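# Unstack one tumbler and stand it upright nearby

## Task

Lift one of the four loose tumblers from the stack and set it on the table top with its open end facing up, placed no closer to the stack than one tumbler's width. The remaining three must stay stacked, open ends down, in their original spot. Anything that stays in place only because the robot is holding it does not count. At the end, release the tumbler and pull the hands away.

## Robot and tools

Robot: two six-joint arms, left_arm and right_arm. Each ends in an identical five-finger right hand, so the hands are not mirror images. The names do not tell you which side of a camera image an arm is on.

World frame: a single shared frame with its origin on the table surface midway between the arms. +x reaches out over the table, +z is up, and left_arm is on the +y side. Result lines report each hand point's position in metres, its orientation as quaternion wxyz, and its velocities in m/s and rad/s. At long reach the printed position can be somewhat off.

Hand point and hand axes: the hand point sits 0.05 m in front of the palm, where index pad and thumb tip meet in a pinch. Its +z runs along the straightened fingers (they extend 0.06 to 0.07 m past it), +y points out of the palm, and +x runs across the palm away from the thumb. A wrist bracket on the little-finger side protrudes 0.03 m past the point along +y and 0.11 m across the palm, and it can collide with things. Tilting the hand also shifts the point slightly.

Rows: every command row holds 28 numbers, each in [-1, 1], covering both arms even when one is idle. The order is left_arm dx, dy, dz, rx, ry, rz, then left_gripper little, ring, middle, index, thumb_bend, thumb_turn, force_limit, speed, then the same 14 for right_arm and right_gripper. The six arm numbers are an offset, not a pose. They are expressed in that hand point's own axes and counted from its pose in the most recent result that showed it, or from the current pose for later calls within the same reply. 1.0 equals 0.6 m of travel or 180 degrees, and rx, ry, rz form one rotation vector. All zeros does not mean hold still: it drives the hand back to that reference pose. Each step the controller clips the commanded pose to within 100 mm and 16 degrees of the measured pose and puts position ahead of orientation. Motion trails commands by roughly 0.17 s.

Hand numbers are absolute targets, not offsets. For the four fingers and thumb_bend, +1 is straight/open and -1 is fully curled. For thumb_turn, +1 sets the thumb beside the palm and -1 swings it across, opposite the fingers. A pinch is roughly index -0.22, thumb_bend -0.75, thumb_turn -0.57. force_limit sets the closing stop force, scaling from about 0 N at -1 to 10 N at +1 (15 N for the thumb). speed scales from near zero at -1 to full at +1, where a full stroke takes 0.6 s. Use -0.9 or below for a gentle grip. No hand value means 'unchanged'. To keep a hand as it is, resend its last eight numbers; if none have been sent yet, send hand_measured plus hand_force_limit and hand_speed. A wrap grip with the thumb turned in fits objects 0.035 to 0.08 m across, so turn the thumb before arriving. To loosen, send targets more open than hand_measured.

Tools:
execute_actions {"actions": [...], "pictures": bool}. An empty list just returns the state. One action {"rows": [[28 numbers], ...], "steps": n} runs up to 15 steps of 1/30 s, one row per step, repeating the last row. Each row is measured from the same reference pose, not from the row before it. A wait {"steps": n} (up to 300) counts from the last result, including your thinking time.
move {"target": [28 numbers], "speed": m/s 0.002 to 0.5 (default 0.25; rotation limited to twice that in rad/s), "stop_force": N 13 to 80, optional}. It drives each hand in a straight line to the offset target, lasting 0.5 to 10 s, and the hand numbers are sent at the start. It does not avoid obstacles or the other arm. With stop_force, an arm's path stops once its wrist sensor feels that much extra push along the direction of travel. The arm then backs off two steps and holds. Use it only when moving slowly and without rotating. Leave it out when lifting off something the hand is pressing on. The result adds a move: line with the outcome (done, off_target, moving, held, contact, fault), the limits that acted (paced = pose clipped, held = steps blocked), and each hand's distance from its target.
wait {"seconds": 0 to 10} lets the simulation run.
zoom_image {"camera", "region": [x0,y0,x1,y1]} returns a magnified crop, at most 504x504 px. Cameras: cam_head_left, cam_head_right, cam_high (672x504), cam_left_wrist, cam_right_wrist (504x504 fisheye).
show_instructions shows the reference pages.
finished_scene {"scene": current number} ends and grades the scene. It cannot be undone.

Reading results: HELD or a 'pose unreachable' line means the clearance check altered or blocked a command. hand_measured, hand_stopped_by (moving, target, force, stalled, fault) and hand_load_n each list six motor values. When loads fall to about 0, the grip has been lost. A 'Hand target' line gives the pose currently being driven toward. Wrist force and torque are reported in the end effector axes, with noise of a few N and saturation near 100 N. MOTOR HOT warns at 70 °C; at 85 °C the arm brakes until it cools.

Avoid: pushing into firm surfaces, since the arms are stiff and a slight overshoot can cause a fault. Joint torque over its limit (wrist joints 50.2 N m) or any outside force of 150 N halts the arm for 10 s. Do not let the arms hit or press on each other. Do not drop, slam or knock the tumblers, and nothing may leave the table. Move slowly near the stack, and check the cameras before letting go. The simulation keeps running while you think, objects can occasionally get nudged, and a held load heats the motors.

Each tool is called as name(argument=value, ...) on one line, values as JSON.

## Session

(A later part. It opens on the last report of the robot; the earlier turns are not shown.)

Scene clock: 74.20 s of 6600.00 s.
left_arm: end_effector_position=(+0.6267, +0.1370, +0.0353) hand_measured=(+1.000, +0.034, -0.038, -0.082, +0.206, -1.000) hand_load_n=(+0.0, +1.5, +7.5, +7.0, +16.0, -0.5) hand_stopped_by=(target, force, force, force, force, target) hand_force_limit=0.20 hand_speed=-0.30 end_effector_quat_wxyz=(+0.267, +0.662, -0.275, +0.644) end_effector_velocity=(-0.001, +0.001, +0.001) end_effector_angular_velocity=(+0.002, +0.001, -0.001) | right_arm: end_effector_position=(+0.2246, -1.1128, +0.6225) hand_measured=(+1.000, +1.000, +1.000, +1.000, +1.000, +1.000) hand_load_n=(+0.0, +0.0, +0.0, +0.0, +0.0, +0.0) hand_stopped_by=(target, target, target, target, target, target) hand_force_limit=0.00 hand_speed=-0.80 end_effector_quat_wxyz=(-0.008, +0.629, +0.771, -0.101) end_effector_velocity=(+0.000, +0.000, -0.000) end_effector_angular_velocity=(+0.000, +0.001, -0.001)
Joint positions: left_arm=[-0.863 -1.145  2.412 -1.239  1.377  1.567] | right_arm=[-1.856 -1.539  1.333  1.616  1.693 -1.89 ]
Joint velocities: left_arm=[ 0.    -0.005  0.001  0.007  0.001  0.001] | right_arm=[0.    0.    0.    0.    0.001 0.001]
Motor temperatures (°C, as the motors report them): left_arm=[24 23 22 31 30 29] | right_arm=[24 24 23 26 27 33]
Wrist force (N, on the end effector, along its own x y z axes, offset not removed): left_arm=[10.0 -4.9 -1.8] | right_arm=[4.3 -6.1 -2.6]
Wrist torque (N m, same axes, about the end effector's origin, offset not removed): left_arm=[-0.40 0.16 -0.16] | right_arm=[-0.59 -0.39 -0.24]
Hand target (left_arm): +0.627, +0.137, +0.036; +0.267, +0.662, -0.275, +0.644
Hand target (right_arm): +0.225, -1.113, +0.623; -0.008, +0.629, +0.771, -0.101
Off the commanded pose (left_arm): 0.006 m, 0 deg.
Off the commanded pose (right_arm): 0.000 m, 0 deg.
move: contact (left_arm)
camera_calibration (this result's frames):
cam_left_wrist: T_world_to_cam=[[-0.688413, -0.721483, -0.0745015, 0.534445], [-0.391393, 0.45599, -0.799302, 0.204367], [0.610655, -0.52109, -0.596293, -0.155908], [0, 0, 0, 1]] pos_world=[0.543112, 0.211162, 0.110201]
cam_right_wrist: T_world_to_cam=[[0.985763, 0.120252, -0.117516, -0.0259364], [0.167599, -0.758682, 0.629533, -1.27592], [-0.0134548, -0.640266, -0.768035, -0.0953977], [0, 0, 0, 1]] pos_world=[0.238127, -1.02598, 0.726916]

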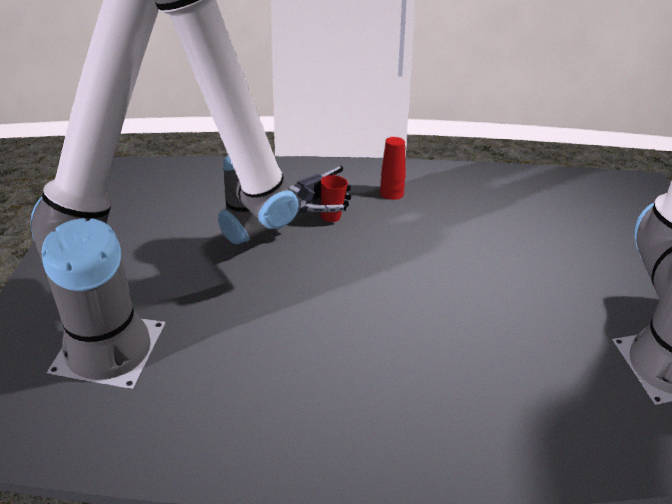

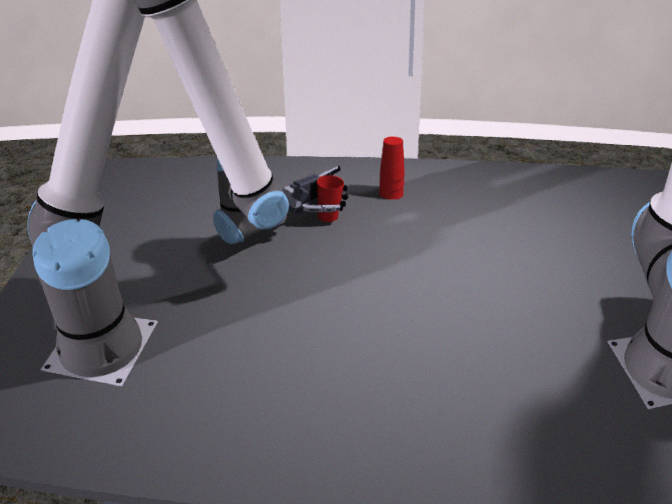

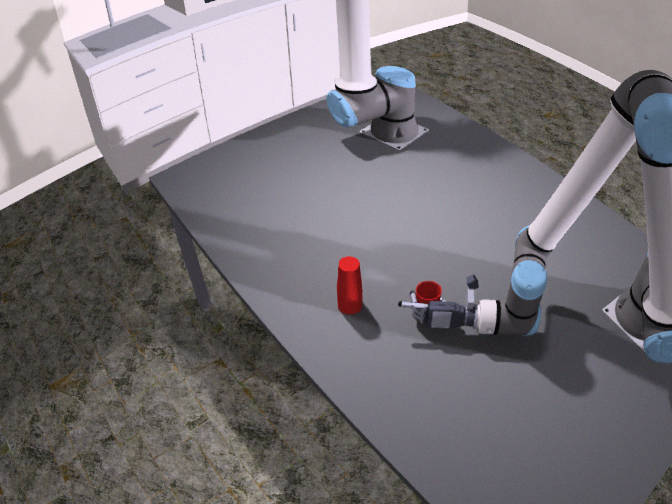

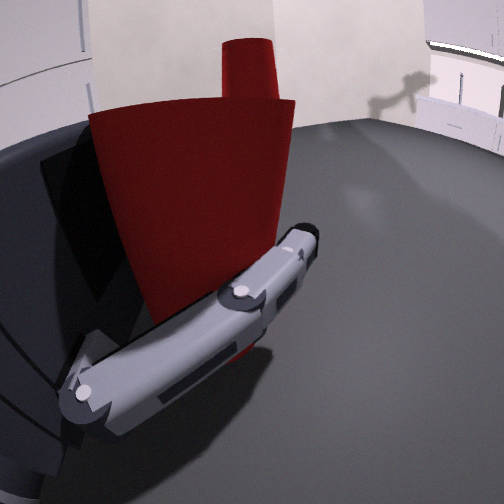

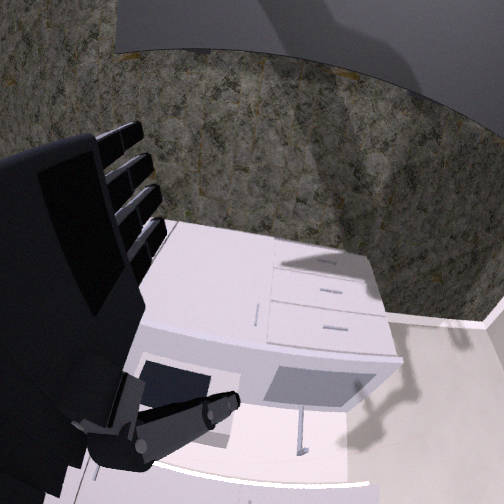

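move(target=[0,0,0,0,0,0,1,1,1,1,1,-1,0.2,0,0,0,0,0,0,0,1,1,1,1,1,1,0,-0.8])

move(target=[0.03,-0.03,-0.25,0,0,0,1,1,1,1,1,-1,0.2,0,0,0,0,0,0,0,1,1,1,1,1,1,0,-0.8], speed=0.08)

Scene clock: 77.33 s of 6600.00 s.
left_arm: end_effector_position=(+0.6267, +0.1370, +0.0353) hand_measured=(+1.000, +1.000, +1.000, +1.000, +1.000, -1.000) hand_load_n=(+0.0, +0.0, +0.0, +0.0, +0.0, +0.0) hand_stopped_by=(target, target, target, target, target, target) hand_force_limit=0.20 hand_speed=0.00 end_effector_quat_wxyz=(+0.267, +0.662, -0.275, +0.644) end_effector_velocity=(+0.000, +0.000, -0.000) end_effector_angular_velocity=(-0.001, +0.001, -0.000) | right_arm: end_effector_position=(+0.2246, -1.1128, +0.6225) hand_measured=(+1.000, +1.000, +1.000, +1.000, +1.000, +1.000) hand_load_n=(+0.0, +0.0, +0.0, +0.0, +0.0, +0.0) hand_stopped_by=(target, target, target, target, target, target) hand_force_limit=0.00 hand_speed=-0.80 end_effector_quat_wxyz=(-0.008, +0.629, +0.771, -0.101) end_effector_velocity=(-0.000, -0.000, +0.000) end_effector_angular_velocity=(-0.001, +0.000, +0.000)
Joint positions: left_arm=[-0.863 -1.145  2.412 -1.239  1.377  1.567] | right_arm=[-1.856 -1.539  1.333  1.616  1.693 -1.89 ]
Joint velocities: left_arm=[ 0.001  0.     0.    -0.     0.001 -0.001] | right_arm=[-0.    -0.    -0.001 -0.    -0.    -0.   ]
Motor temperatures (°C, as the motors report them): left_arm=[24 23 22 31 30 29] | right_arm=[24 24 23 26 27 33]
Wrist force (N, on the end effector, along its own x y z axes, offset not removed): left_arm=[-3.0 -1.2 -0.4] | right_arm=[0.9 -0.7 -1.1]
Wrist torque (N m, same axes, about the end effector's origin, offset not removed): left_arm=[0.13 0.38 -0.29] | right_arm=[-0.01 -0.14 -0.36]
Hand target (left_arm): +0.627, +0.137, +0.035; +0.267, +0.662, -0.275, +0.644
Hand target (right_arm): +0.225, -1.113, +0.623; -0.008, +0.629, +0.771, -0.101
Off the commanded pose (left_arm): 0.000 m, 0 deg.
Off the commanded pose (right_arm): 0.000 m, 0 deg.
move: done
camera_calibration (this result's frames):
cam_left_wrist: T_world_to_cam=[[-0.688417, -0.721479, -0.0745039, 0.534446], [-0.391396, 0.456, -0.799296, 0.204358], [0.610649, -0.521088, -0.596301, -0.155897], [0, 0, 0, 1]] pos_world=[0.543105, 0.211168, 0.110199]
cam_right_wrist: T_world_to_cam=[[0.985763, 0.120252, -0.117516, -0.0259362], [0.1676, -0.758682, 0.629533, -1.27592], [-0.0134547, -0.640266, -0.768035, -0.0953975], [0, 0, 0, 1]] pos_world=[0.238127, -1.02598, 0.726916]

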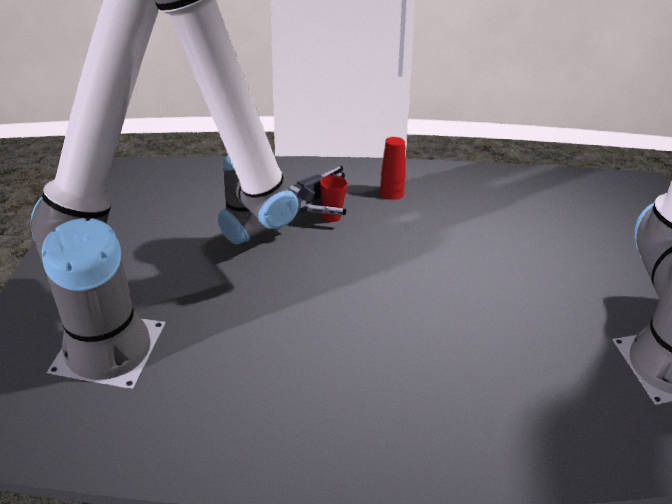

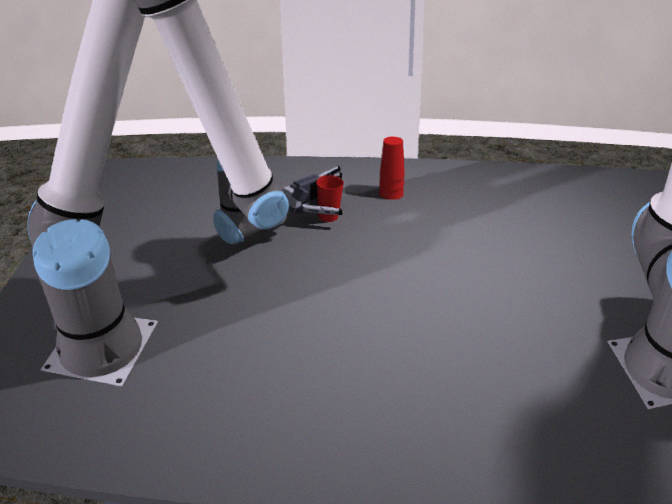

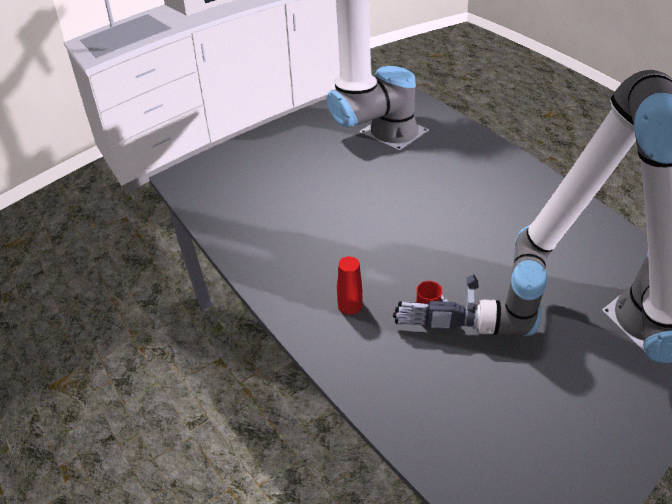

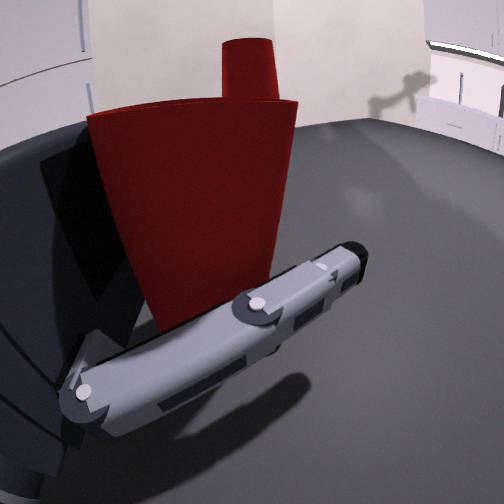

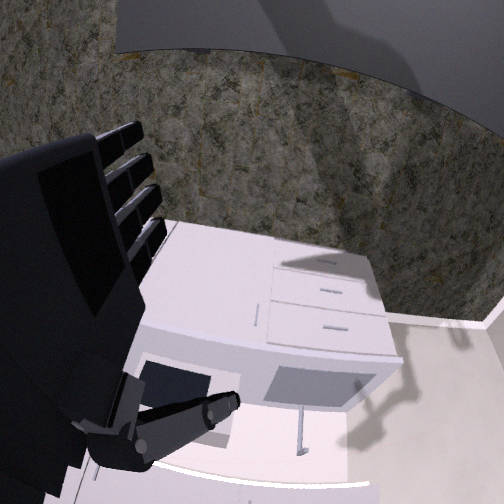

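Scene clock: 79.70 s of 6600.00 s.
left_arm: end_effector_position=(+0.5340, +0.2552, +0.0575) hand_measured=(+1.000, +1.000, +1.000, +1.000, +1.000, -1.000) hand_load_n=(+0.0, +0.0, +0.0, +0.0, +0.0, +0.0) hand_stopped_by=(target, target, target, target, target, target) hand_force_limit=0.20 hand_speed=0.00 end_effector_quat_wxyz=(+0.267, +0.662, -0.275, +0.644) end_effector_velocity=(-0.002, +0.002, -0.000) end_effector_angular_velocity=(+0.000, +0.001, -0.001) | right_arm: end_effector_position=(+0.2246, -1.1128, +0.6225) hand_measured=(+1.000, +1.000, +1.000, +1.000, +1.000, +1.000) hand_load_n=(+0.0, +0.0, +0.0, +0.0, +0.0, +0.0) hand_stopped_by=(target, target, target, target, target, target) hand_force_limit=0.00 hand_speed=-0.80 end_effector_quat_wxyz=(-0.008, +0.629, +0.771, -0.101) end_effector_velocity=(+0.000, +0.000, -0.000) end_effector_angular_velocity=(+0.000, -0.000, +0.001)
Joint positions: left_arm=[-0.905 -1.324  2.688 -1.335  1.335  1.566] | right_arm=[-1.856 -1.539  1.333  1.616  1.693 -1.89 ]
Joint velocities: left_arm=[-0.001 -0.003  0.005 -0.001  0.    -0.001] | right_arm=[ 0.     0.     0.     0.    -0.    -0.001]
Motor temperatures (°C, as the motors report them): left_arm=[24 23 22 31 30 29] | right_arm=[24 24 23 26 27 33]
Wrist force (N, on the end effector, along its own x y z axes, offset not removed): left_arm=[-1.4 -2.0 -2.8] | right_arm=[0.7 1.9 -6.0]
Wrist torque (N m, same axes, about the end effector's origin, offset not removed): left_arm=[0.05 0.21 -0.05] | right_arm=[0.74 0.17 -0.20]
Hand target (left_arm): +0.534, +0.255, +0.058; +0.267, +0.662, -0.275, +0.644
Hand target (right_arm): +0.225, -1.113, +0.623; -0.008, +0.629, +0.771, -0.101
Off the commanded pose (left_arm): 0.000 m, 0 deg.
Off the commanded pose (right_arm): 0.000 m, 0 deg.
move: done
camera_calibration (this result's frames):
cam_left_wrist: T_world_to_cam=[[-0.688433, -0.721465, -0.0744904, 0.557589], [-0.391394, 0.456, -0.799296, 0.131923], [0.610632, -0.521107, -0.596302, -0.0244377], [0, 0, 0, 1]] pos_world=[0.450419, 0.329389, 0.132409]
cam_right_wrist: T_world_to_cam=[[0.985763, 0.120252, -0.117516, -0.0259362], [0.1676, -0.758682, 0.629533, -1.27592], [-0.0134547, -0.640266, -0.768035, -0.0953975], [0, 0, 0, 1]] pos_world=[0.238127, -1.02598, 0.726916]

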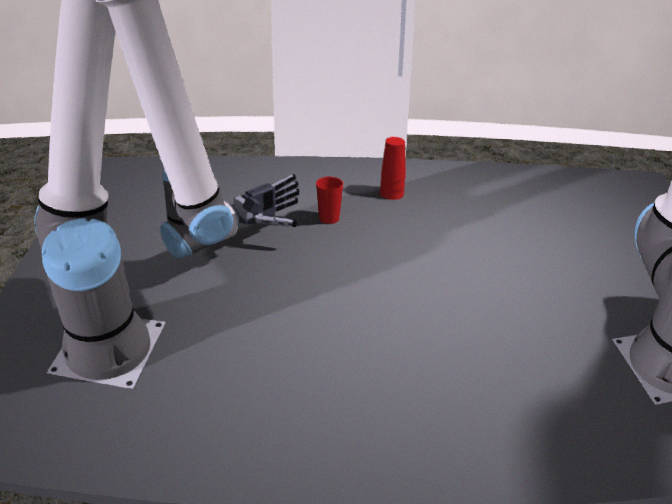

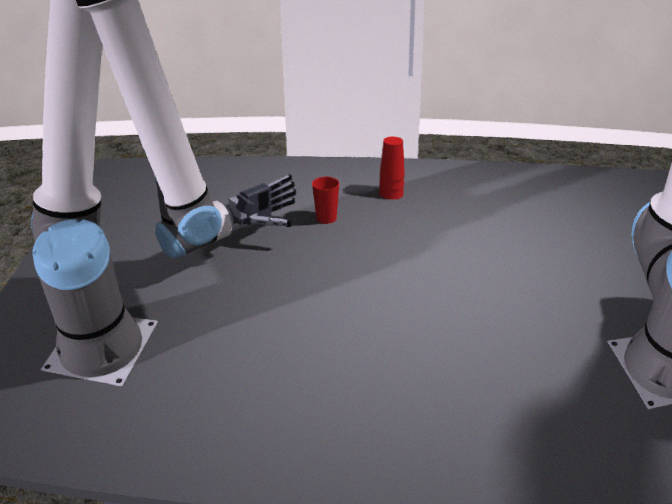

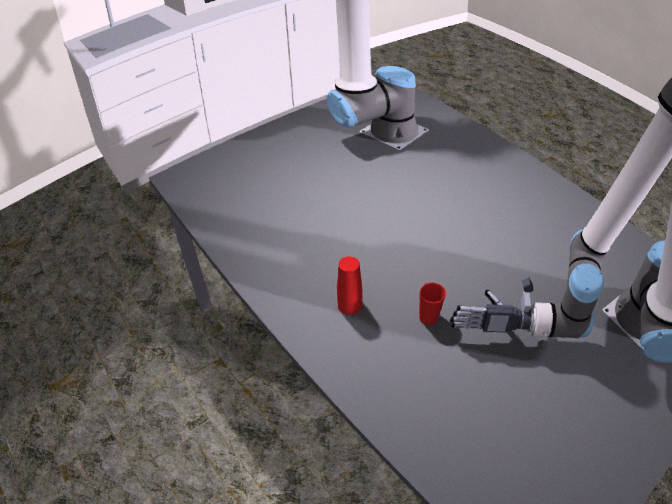

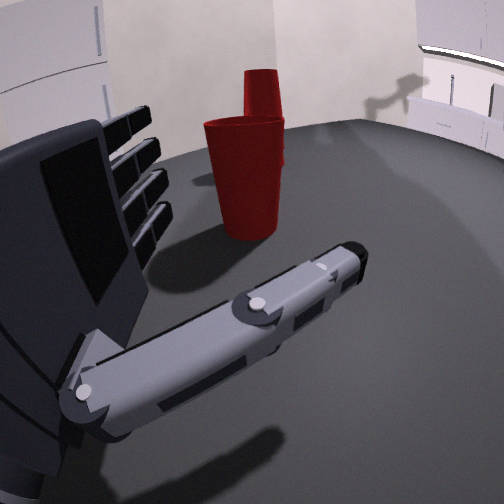

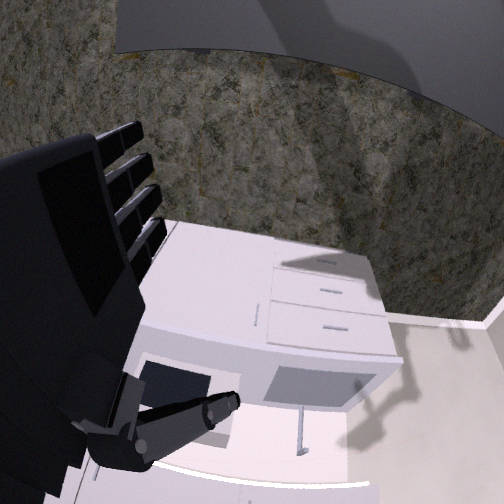

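finished_scene(scene=2)

The scene is finished: the task was done.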